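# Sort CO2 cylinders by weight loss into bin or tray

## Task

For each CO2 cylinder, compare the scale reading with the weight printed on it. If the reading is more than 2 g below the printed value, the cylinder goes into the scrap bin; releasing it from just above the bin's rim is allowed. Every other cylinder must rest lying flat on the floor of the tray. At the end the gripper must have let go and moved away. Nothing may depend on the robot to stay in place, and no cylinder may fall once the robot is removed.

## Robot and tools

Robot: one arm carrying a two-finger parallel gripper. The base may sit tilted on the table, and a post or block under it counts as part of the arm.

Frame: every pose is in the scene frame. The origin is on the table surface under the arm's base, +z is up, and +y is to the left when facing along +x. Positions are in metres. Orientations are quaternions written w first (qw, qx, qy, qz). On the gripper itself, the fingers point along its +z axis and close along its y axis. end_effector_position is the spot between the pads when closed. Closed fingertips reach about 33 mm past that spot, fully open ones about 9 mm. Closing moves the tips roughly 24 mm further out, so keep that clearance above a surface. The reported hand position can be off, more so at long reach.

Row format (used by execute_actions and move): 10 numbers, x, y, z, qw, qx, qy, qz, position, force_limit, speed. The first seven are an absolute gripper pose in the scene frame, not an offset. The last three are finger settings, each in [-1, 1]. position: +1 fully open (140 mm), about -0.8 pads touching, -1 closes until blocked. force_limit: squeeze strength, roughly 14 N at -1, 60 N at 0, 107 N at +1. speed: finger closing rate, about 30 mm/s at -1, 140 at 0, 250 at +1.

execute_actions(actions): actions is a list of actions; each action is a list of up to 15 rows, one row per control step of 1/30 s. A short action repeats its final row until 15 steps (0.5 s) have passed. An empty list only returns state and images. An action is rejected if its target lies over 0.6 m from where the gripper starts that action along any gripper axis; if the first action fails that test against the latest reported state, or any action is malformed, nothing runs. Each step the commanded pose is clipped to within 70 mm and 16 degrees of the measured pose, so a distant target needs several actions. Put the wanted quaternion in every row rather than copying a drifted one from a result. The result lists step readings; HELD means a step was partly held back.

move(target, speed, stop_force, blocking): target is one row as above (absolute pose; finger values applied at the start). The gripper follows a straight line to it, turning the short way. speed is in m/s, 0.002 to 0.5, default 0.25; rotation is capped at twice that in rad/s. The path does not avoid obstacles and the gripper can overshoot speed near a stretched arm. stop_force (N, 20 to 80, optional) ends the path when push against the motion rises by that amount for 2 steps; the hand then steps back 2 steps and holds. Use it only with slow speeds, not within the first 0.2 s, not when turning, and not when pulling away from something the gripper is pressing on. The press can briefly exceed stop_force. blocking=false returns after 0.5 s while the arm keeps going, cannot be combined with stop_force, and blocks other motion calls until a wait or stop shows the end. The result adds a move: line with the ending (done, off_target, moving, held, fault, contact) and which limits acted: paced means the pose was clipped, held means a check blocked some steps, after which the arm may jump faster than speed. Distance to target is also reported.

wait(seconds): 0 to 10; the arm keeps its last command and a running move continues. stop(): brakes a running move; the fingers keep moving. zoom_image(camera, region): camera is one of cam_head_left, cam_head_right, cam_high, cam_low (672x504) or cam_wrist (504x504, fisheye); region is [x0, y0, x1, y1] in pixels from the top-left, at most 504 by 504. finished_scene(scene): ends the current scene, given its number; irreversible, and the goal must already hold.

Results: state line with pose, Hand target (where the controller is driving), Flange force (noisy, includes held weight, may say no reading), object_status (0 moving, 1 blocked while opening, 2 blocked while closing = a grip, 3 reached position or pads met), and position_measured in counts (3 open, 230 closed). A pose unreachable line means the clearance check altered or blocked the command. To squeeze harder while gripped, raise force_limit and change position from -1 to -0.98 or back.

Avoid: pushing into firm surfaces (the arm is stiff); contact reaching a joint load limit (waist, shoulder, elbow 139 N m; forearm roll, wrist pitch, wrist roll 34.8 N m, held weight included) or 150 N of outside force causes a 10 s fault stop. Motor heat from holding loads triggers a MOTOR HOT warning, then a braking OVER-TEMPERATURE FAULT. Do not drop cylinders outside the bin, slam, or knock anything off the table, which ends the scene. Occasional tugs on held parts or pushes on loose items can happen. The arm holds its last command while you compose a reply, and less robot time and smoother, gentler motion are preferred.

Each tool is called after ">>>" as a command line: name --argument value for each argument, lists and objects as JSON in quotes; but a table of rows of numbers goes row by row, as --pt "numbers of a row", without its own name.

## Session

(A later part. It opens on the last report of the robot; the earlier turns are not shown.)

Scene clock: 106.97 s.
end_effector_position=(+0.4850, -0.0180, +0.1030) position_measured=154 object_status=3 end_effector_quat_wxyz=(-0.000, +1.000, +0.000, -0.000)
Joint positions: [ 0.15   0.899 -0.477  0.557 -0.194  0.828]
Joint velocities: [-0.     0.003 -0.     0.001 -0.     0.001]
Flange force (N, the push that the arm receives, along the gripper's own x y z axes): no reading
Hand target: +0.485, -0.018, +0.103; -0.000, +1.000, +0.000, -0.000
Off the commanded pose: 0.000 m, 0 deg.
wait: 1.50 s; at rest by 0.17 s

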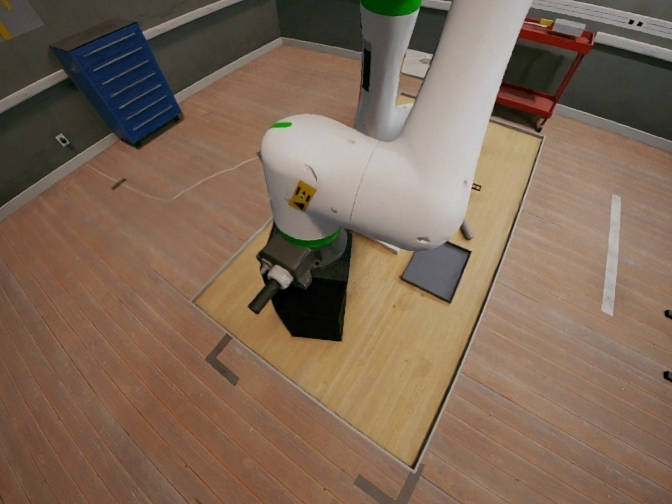

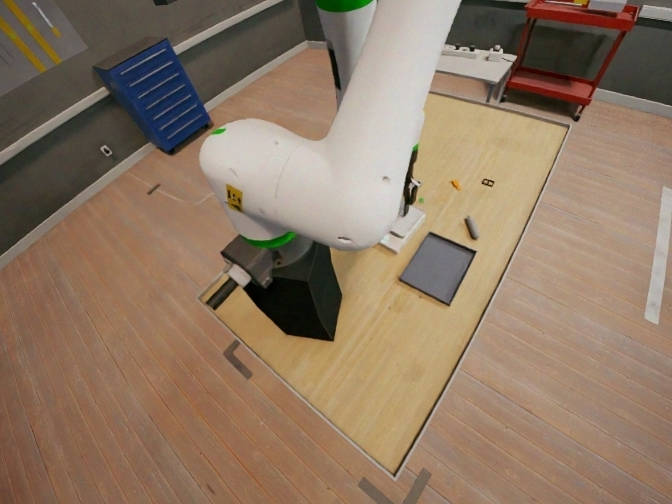

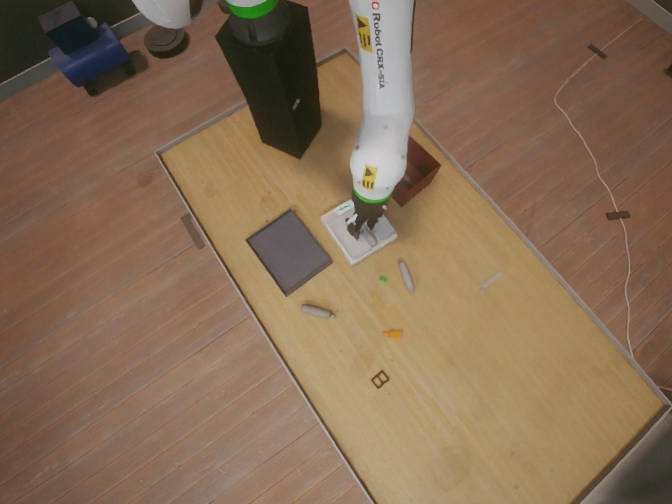

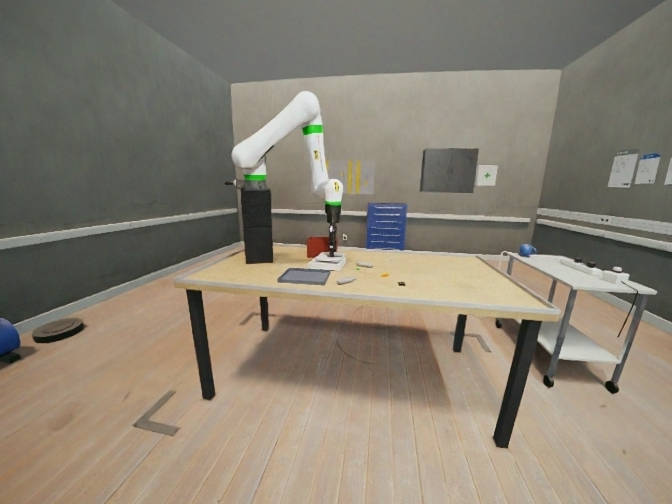

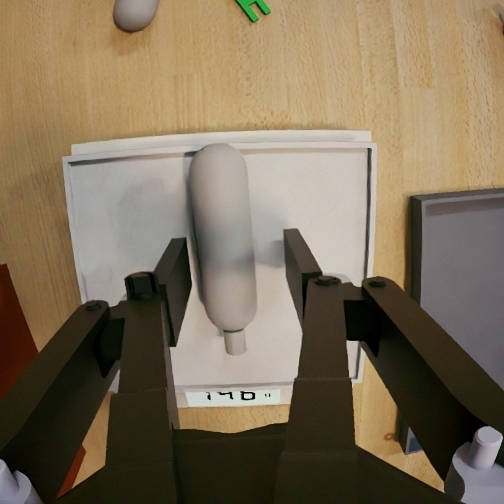

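>>> move --target '[0.485,-0.018,0.103,0,1,0,0,-1,0,0]'

>>> move --target '[0.47,0,0.21,0,1,0,0,-1,0,0]'

>>> move --target '[0.365,0.25,0.21,0,0.995,0.1,0,-1,0,0]'

>>> move --target '[0.36,0.255,0.15,0,0.995,0.1,0,-1,0,0]' --speed 0.15

>>> move --target '[0.36,0.255,0.15,0,0.995,0.1,0,-0.3,0,0]'

>>> move --target '[0.39,0.23,0.22,0,1,0,0,0,0,0]'

>>> move --target '[0.64,-0.07,0.11,-0.383,0.924,0,0,0,0,0]' --speed 0.3

Scene clock: 113.27 s.
end_effector_position=(+0.4850, -0.0180, +0.1030) position_measured=192 object_status=2 end_effector_quat_wxyz=(-0.000, +1.000, -0.000, -0.000)
Joint positions: [ 0.15   0.899 -0.477  0.558 -0.194  0.827]
Joint velocities: [-0.     0.    -0.     0.001  0.001 -0.002]
Flange force (N, the push that the arm receives, along the gripper's own x y z axes): no reading
Hand target: +0.485, -0.018, +0.103; -0.000, +1.000, +0.000, -0.000
Off the commanded pose: 0.000 m, 0 deg.
move: done

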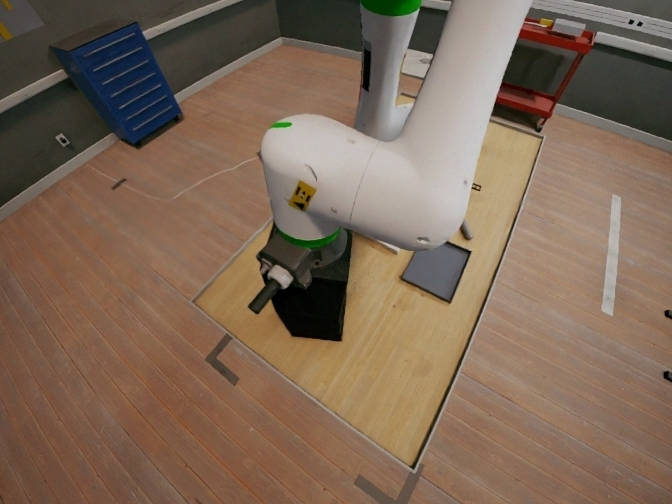

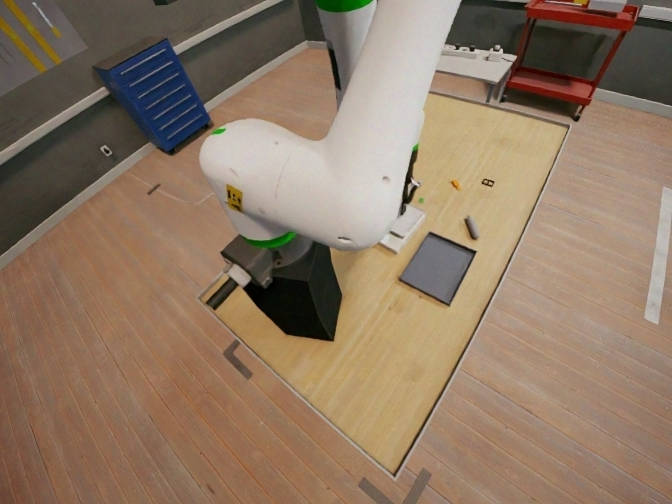

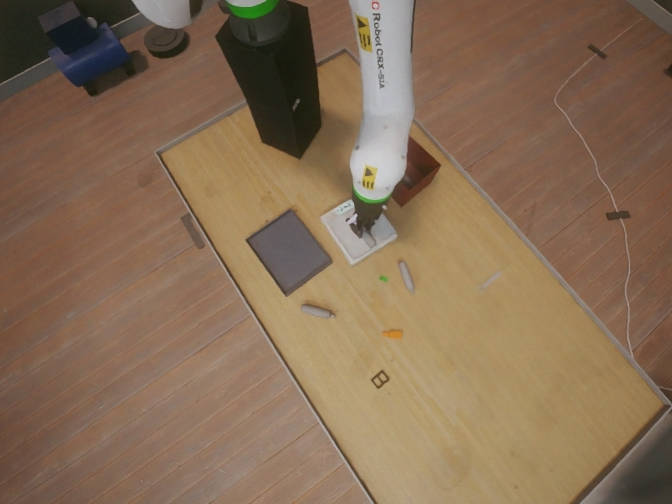

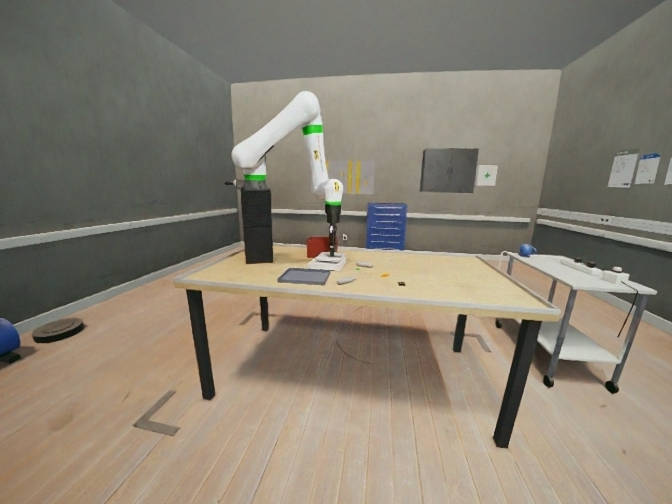

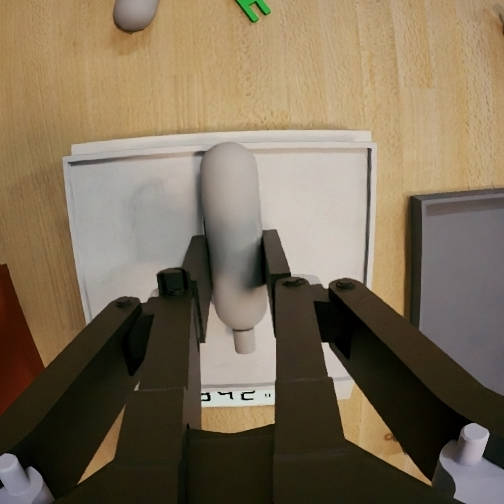

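Scene clock: 114.23 s.
end_effector_position=(+0.4701, +0.0001, +0.2099) position_measured=192 object_status=2 end_effector_quat_wxyz=(-0.000, +1.000, +0.000, -0.000)
Joint positions: [ 0.253  0.634 -0.523  0.266 -0.408  1.028]
Joint velocities: [-0.001 -0.001  0.003 -0.005 -0.004  0.004]
Flange force (N, the push that the arm receives, along the gripper's own x y z axes): [-6.7 -2.8 -4.5]
Hand target: +0.470, +0.000, +0.210; -0.000, +1.000, +0.000, -0.000
Off the commanded pose: 0.000 m, 0 deg.
move: done

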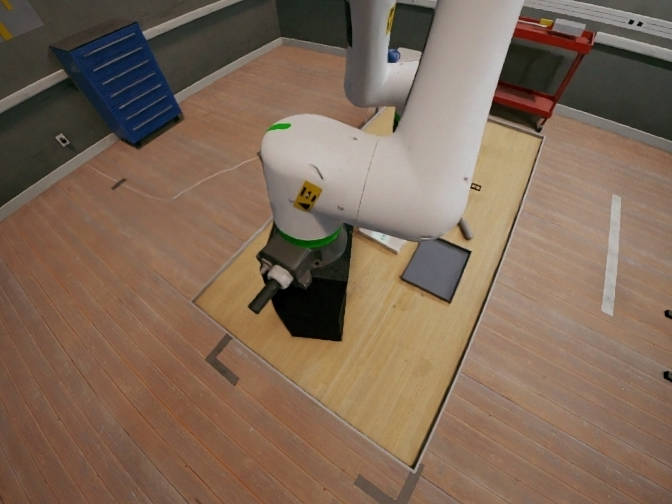

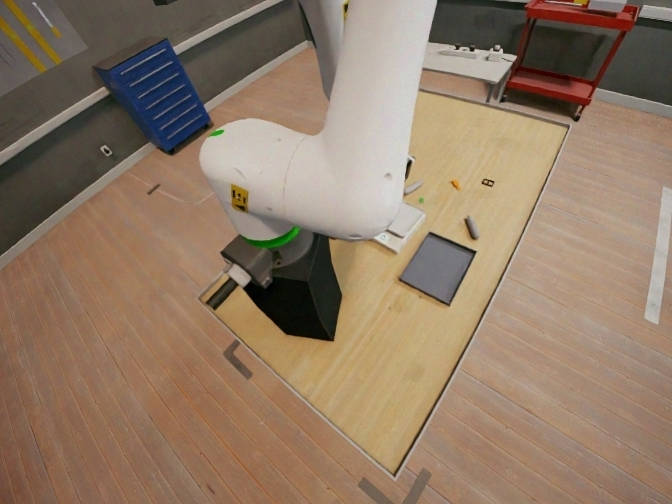

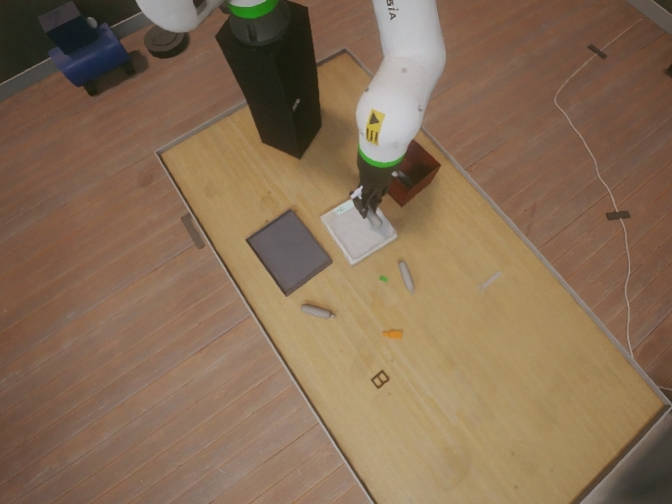

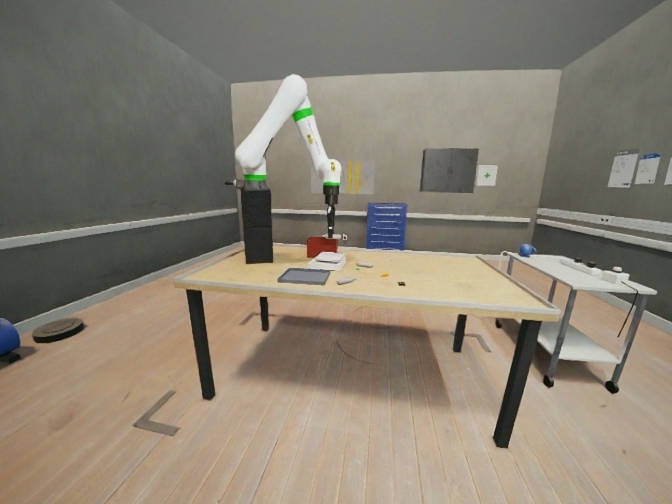

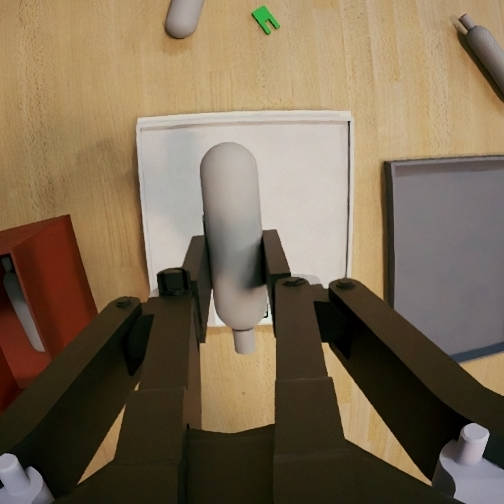

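Scene clock: 115.80 s.
end_effector_position=(+0.3655, +0.2486, +0.2100) position_measured=192 object_status=2 end_effector_quat_wxyz=(+0.001, +0.995, +0.100, +0.001)
Joint positions: [ 0.866  0.679 -0.572  0.271 -0.378  0.604]
Joint velocities: [ 0.001 -0.001  0.001  0.006 -0.     0.001]
Flange force (N, the push that the arm receives, along the gripper's own x y z axes): [-0.1 5.1 -2.9]
Hand target: +0.366, +0.249, +0.210; +0.001, +0.995, +0.100, +0.001
Off the commanded pose: 0.001 m, 0 deg.
move: done

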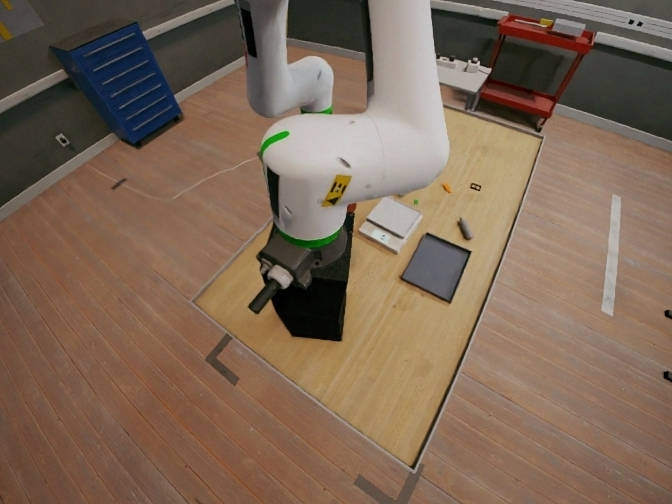

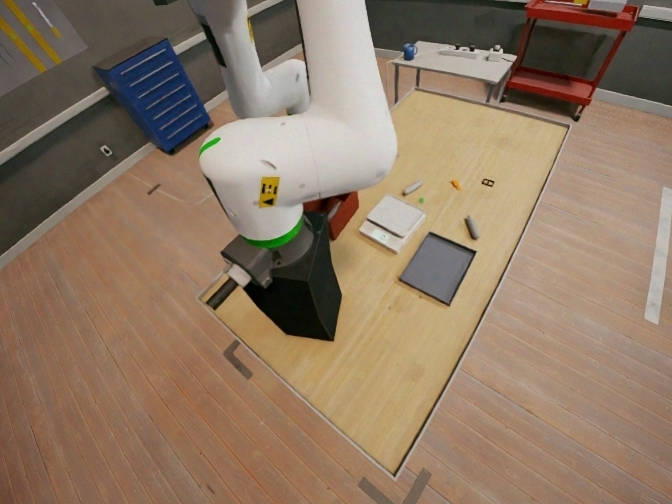

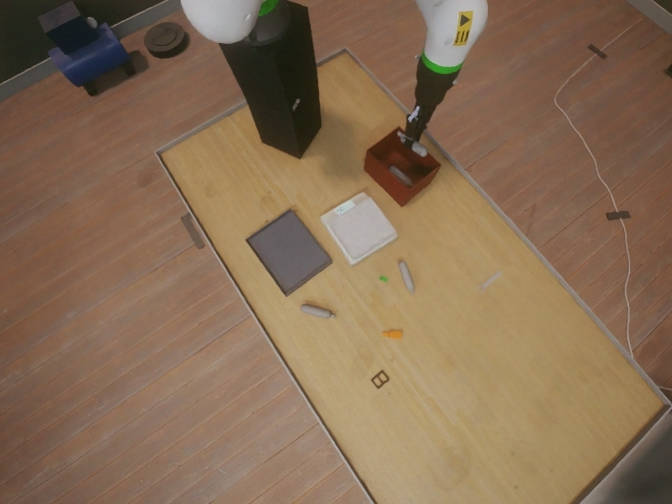

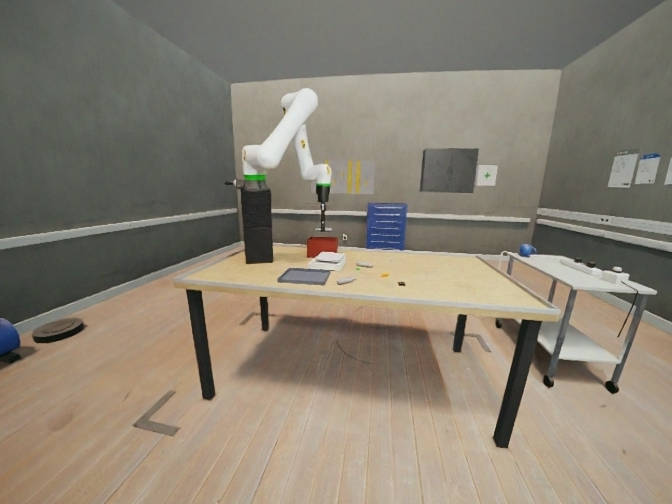

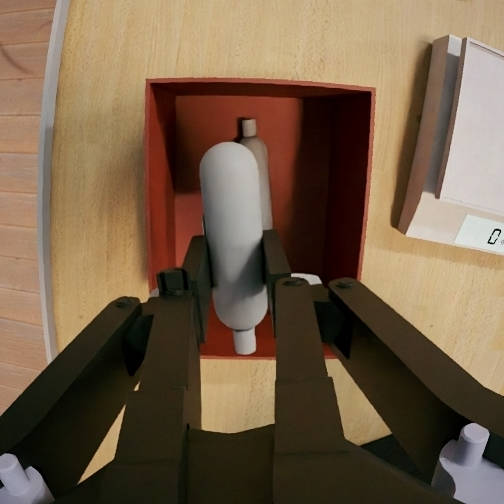

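Scene clock: 116.63 s.
end_effector_position=(+0.3600, +0.2549, +0.1501) position_measured=192 object_status=2 end_effector_quat_wxyz=(-0.000, +0.995, +0.100, -0.000)
Joint positions: [ 0.85   0.829 -0.581  0.445 -0.226  0.438]
Joint velocities: [-0.006  0.001 -0.027  0.083  0.023 -0.079]
Flange force (N, the push that the arm receives, along the gripper's own x y z axes): no reading
Hand target: +0.360, +0.255, +0.150; +0.000, +0.995, +0.100, -0.000
Off the commanded pose: 0.000 m, 0 deg.
move: done

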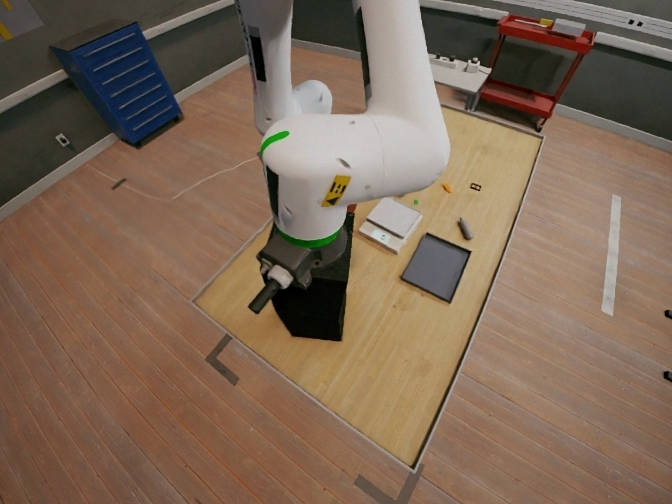

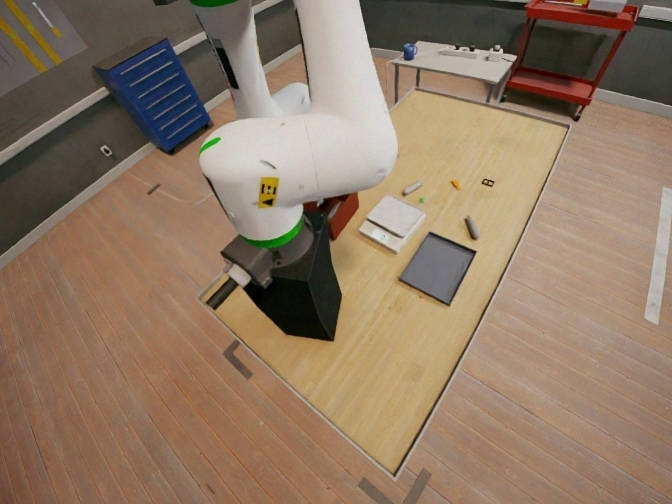

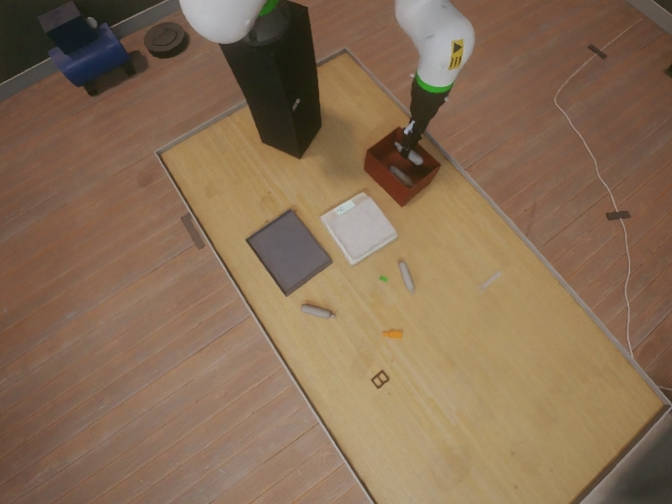

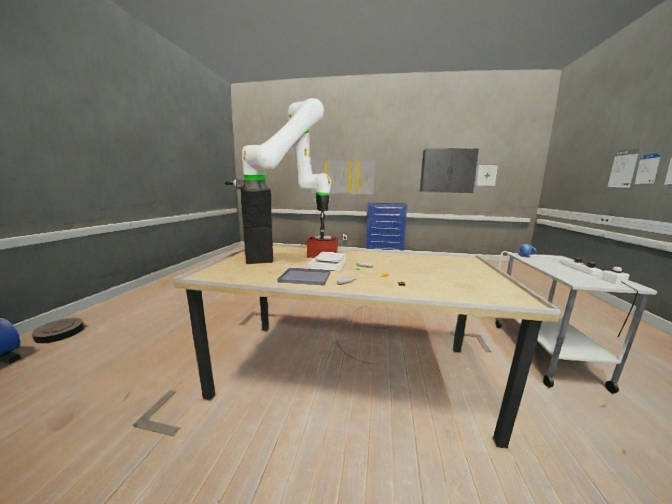

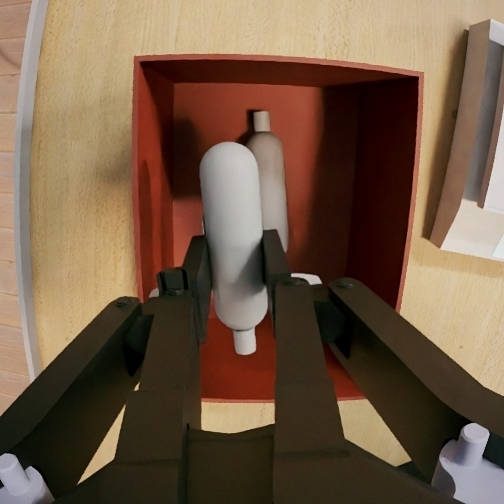

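Scene clock: 117.33 s.
end_effector_position=(+0.3600, +0.2550, +0.1500) position_measured=167 object_status=3 end_effector_quat_wxyz=(-0.000, +0.995, +0.100, -0.000)
Joint positions: [ 0.85   0.829 -0.584  0.452 -0.224  0.431]
Joint velocities: [-0.001 -0.    -0.001  0.002  0.     0.   ]
Flange force (N, the push that the arm receives, along the gripper's own x y z axes): no reading
Hand target: +0.360, +0.255, +0.150; +0.000, +0.995, +0.100, -0.000
Off the commanded pose: 0.000 m, 0 deg.
move: done

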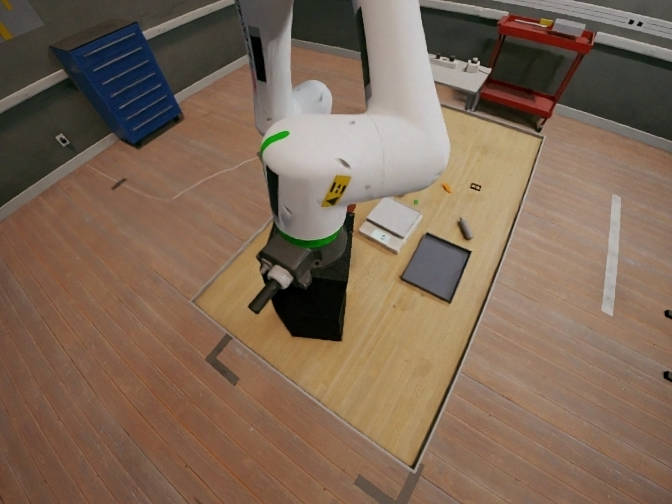

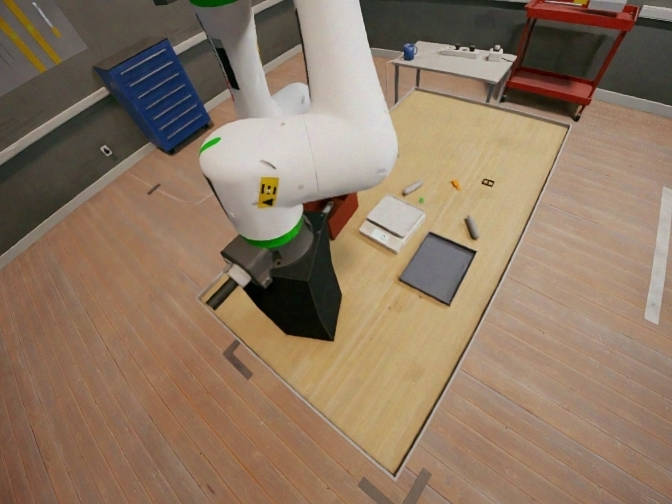

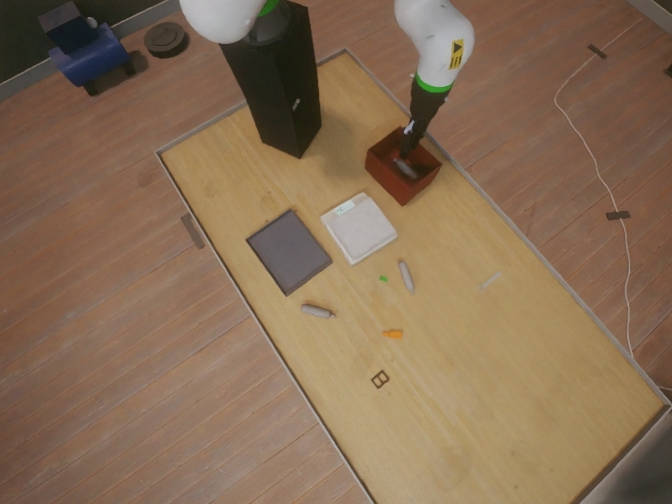

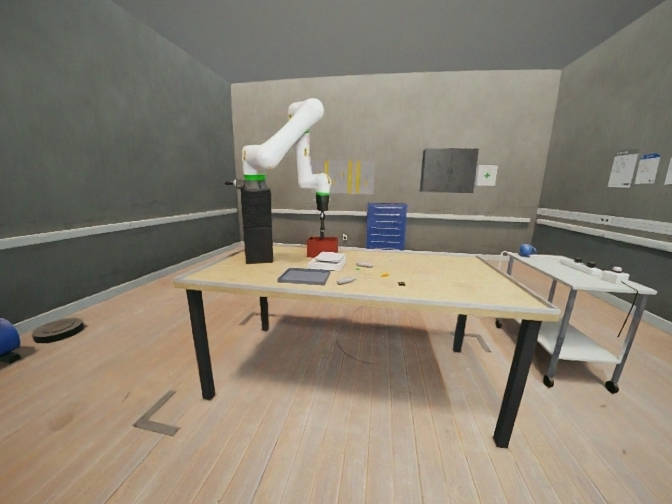

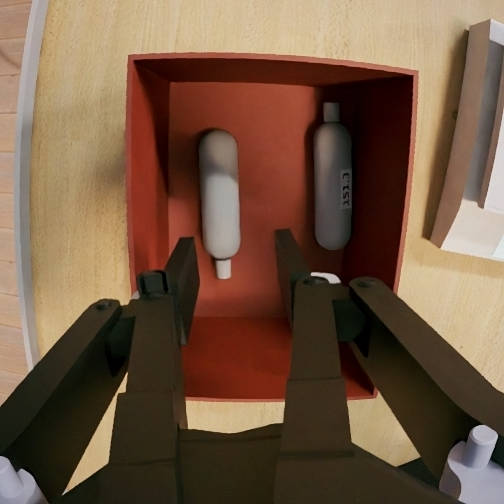

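Scene clock: 118.20 s.
end_effector_position=(+0.3898, +0.2304, +0.2198) position_measured=129 object_status=3 end_effector_quat_wxyz=(-0.000, +1.000, +0.000, -0.000)
Joint positions: [ 0.798  0.659 -0.542  0.244 -0.42   0.502]
Joint velocities: [-0.001  0.001  0.003 -0.005 -0.003  0.004]
Flange force (N, the push that the arm receives, along the gripper's own x y z axes): [-3.2 1.0 -1.9]
Hand target: +0.390, +0.230, +0.220; -0.000, +1.000, +0.000, -0.000
Off the commanded pose: 0.000 m, 0 deg.
move: done

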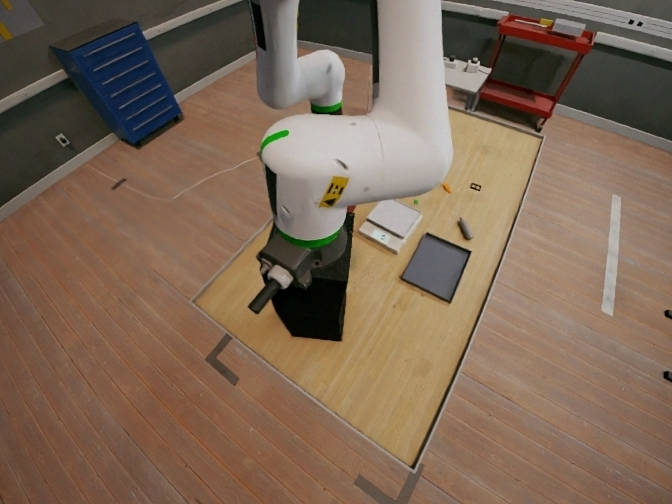

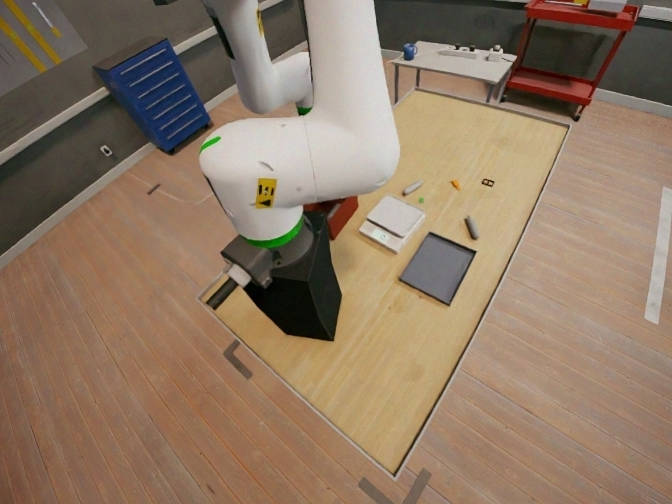

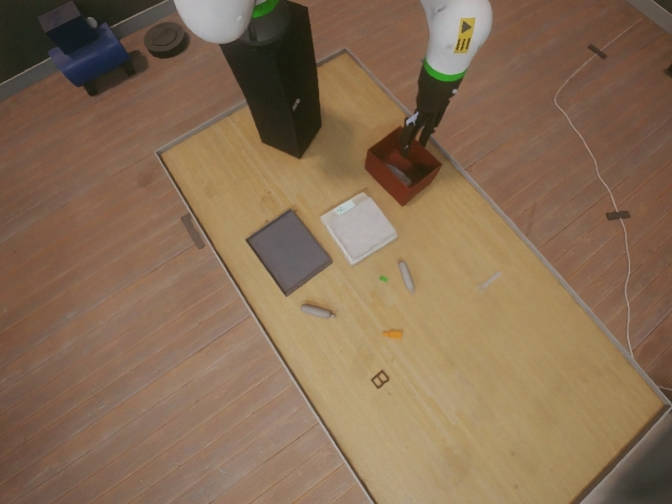

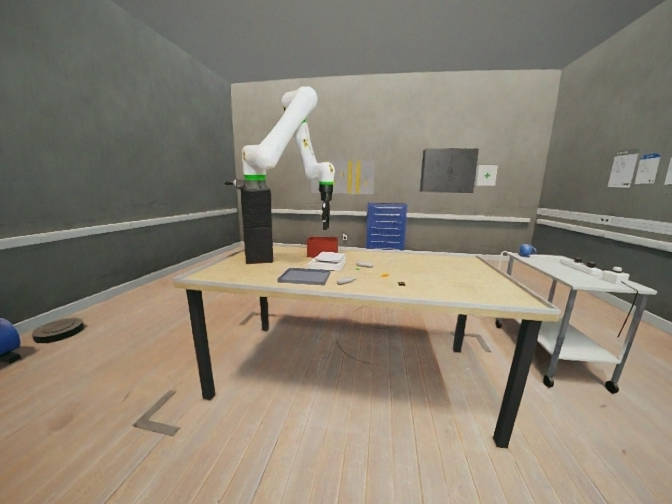

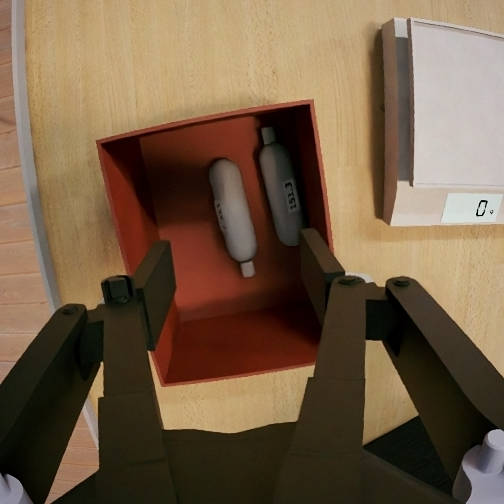

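Scene clock: 120.50 s.
end_effector_position=(+0.6402, -0.0669, +0.1101) position_measured=129 object_status=3 end_effector_quat_wxyz=(-0.386, +0.923, +0.000, +0.001)
Joint positions: [-0.378  1.35   0.77  -0.7   -1.293  2.228]
Joint velocities: [-0.     0.006  0.006  0.001 -0.005 -0.   ]
Flange force (N, the push that the arm receives, along the gripper's own x y z axes): [-11.9 -12.6 -1.7]
Hand target: +0.640, -0.067, +0.110; -0.386, +0.923, +0.000, +0.001
Off the commanded pose: 0.003 m, 0 deg.
move: done; limits=paced

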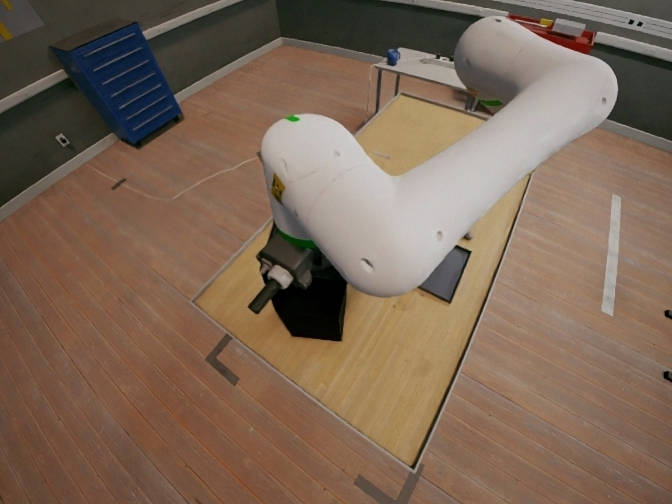

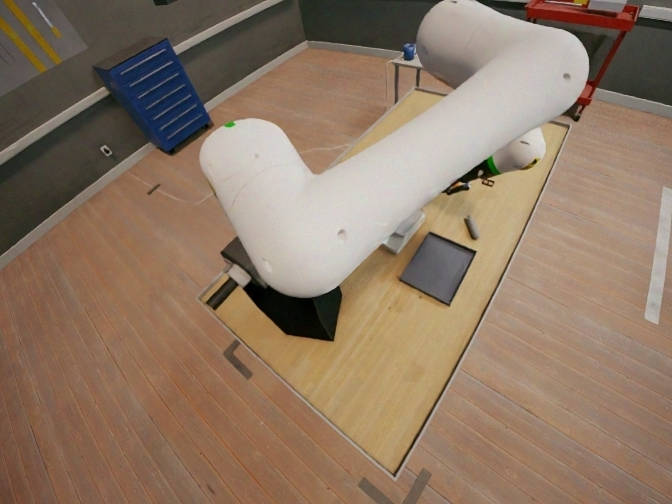

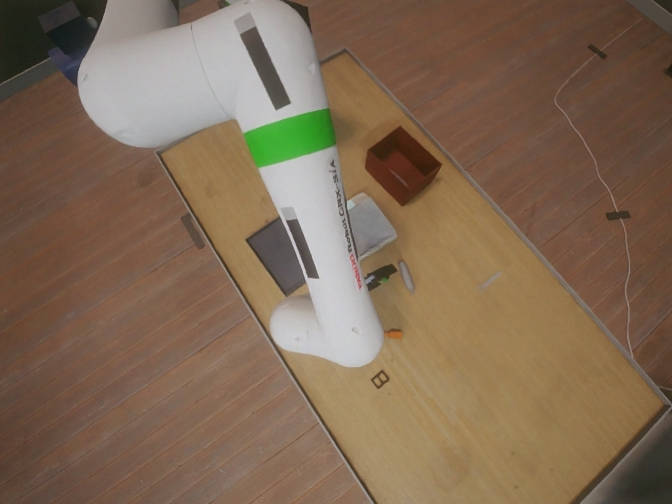

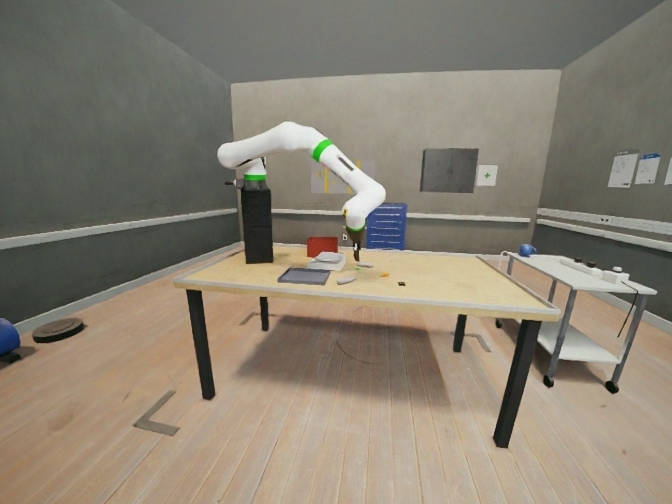

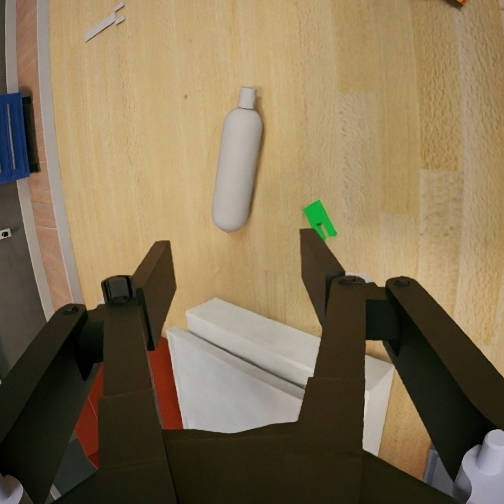

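Label underneath.

>>> move --target '[0.672,0.03,0.09,0,0.991,-0.13,0,0,0,0]' --speed 0.3

Scene clock: 124.27 s.
end_effector_position=(+0.6711, +0.0285, +0.0894) position_measured=129 object_status=3 end_effector_quat_wxyz=(+0.002, +0.992, -0.130, -0.001)
Joint positions: [ 0.191  1.165  0.261  0.174 -0.652  0.935]
Joint velocities: [ 0.002 -0.    -0.002  0.004 -0.001 -0.008]
Flange force (N, the push that the arm receives, along the gripper's own x y z axes): [-1.3 0.7 -4.8]
Hand target: +0.671, +0.029, +0.089; +0.002, +0.992, -0.130, -0.001
Off the commanded pose: 0.002 m, 0 deg.
move: done

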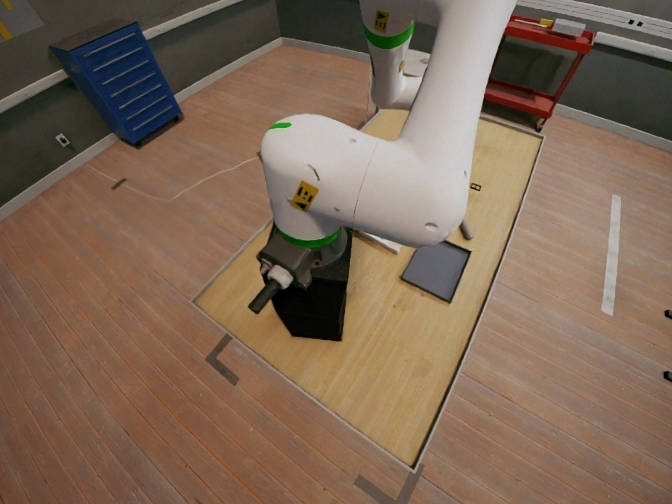

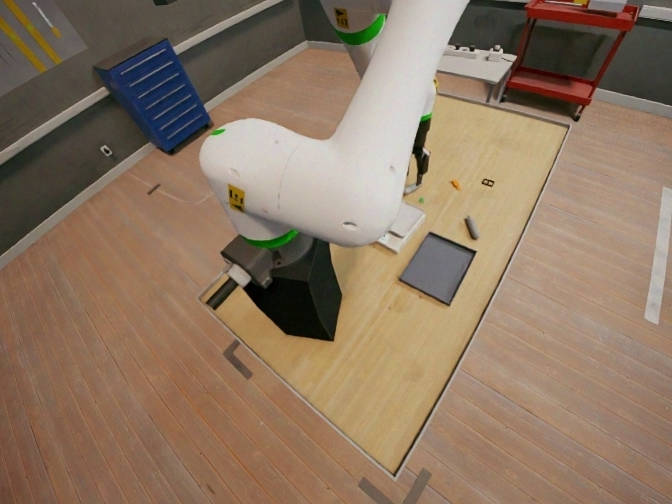

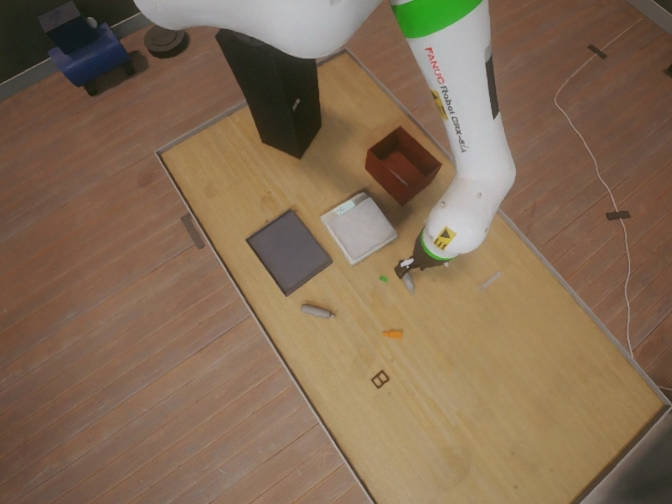

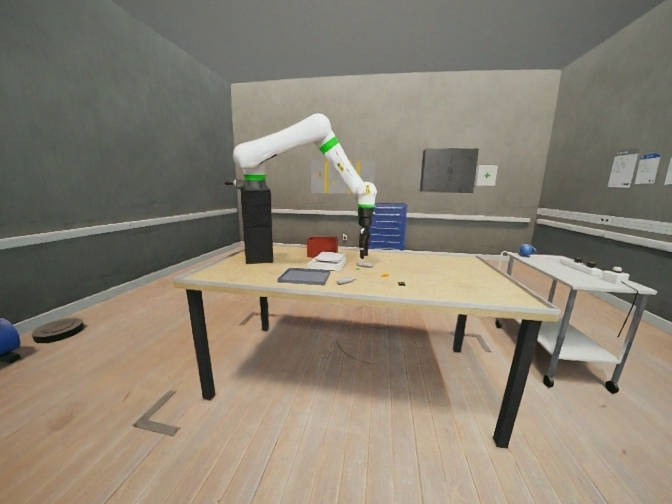

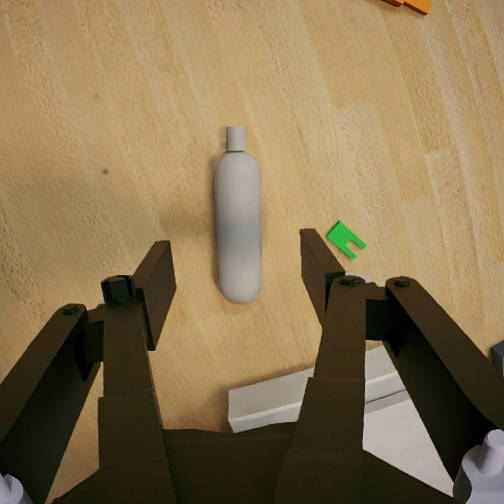

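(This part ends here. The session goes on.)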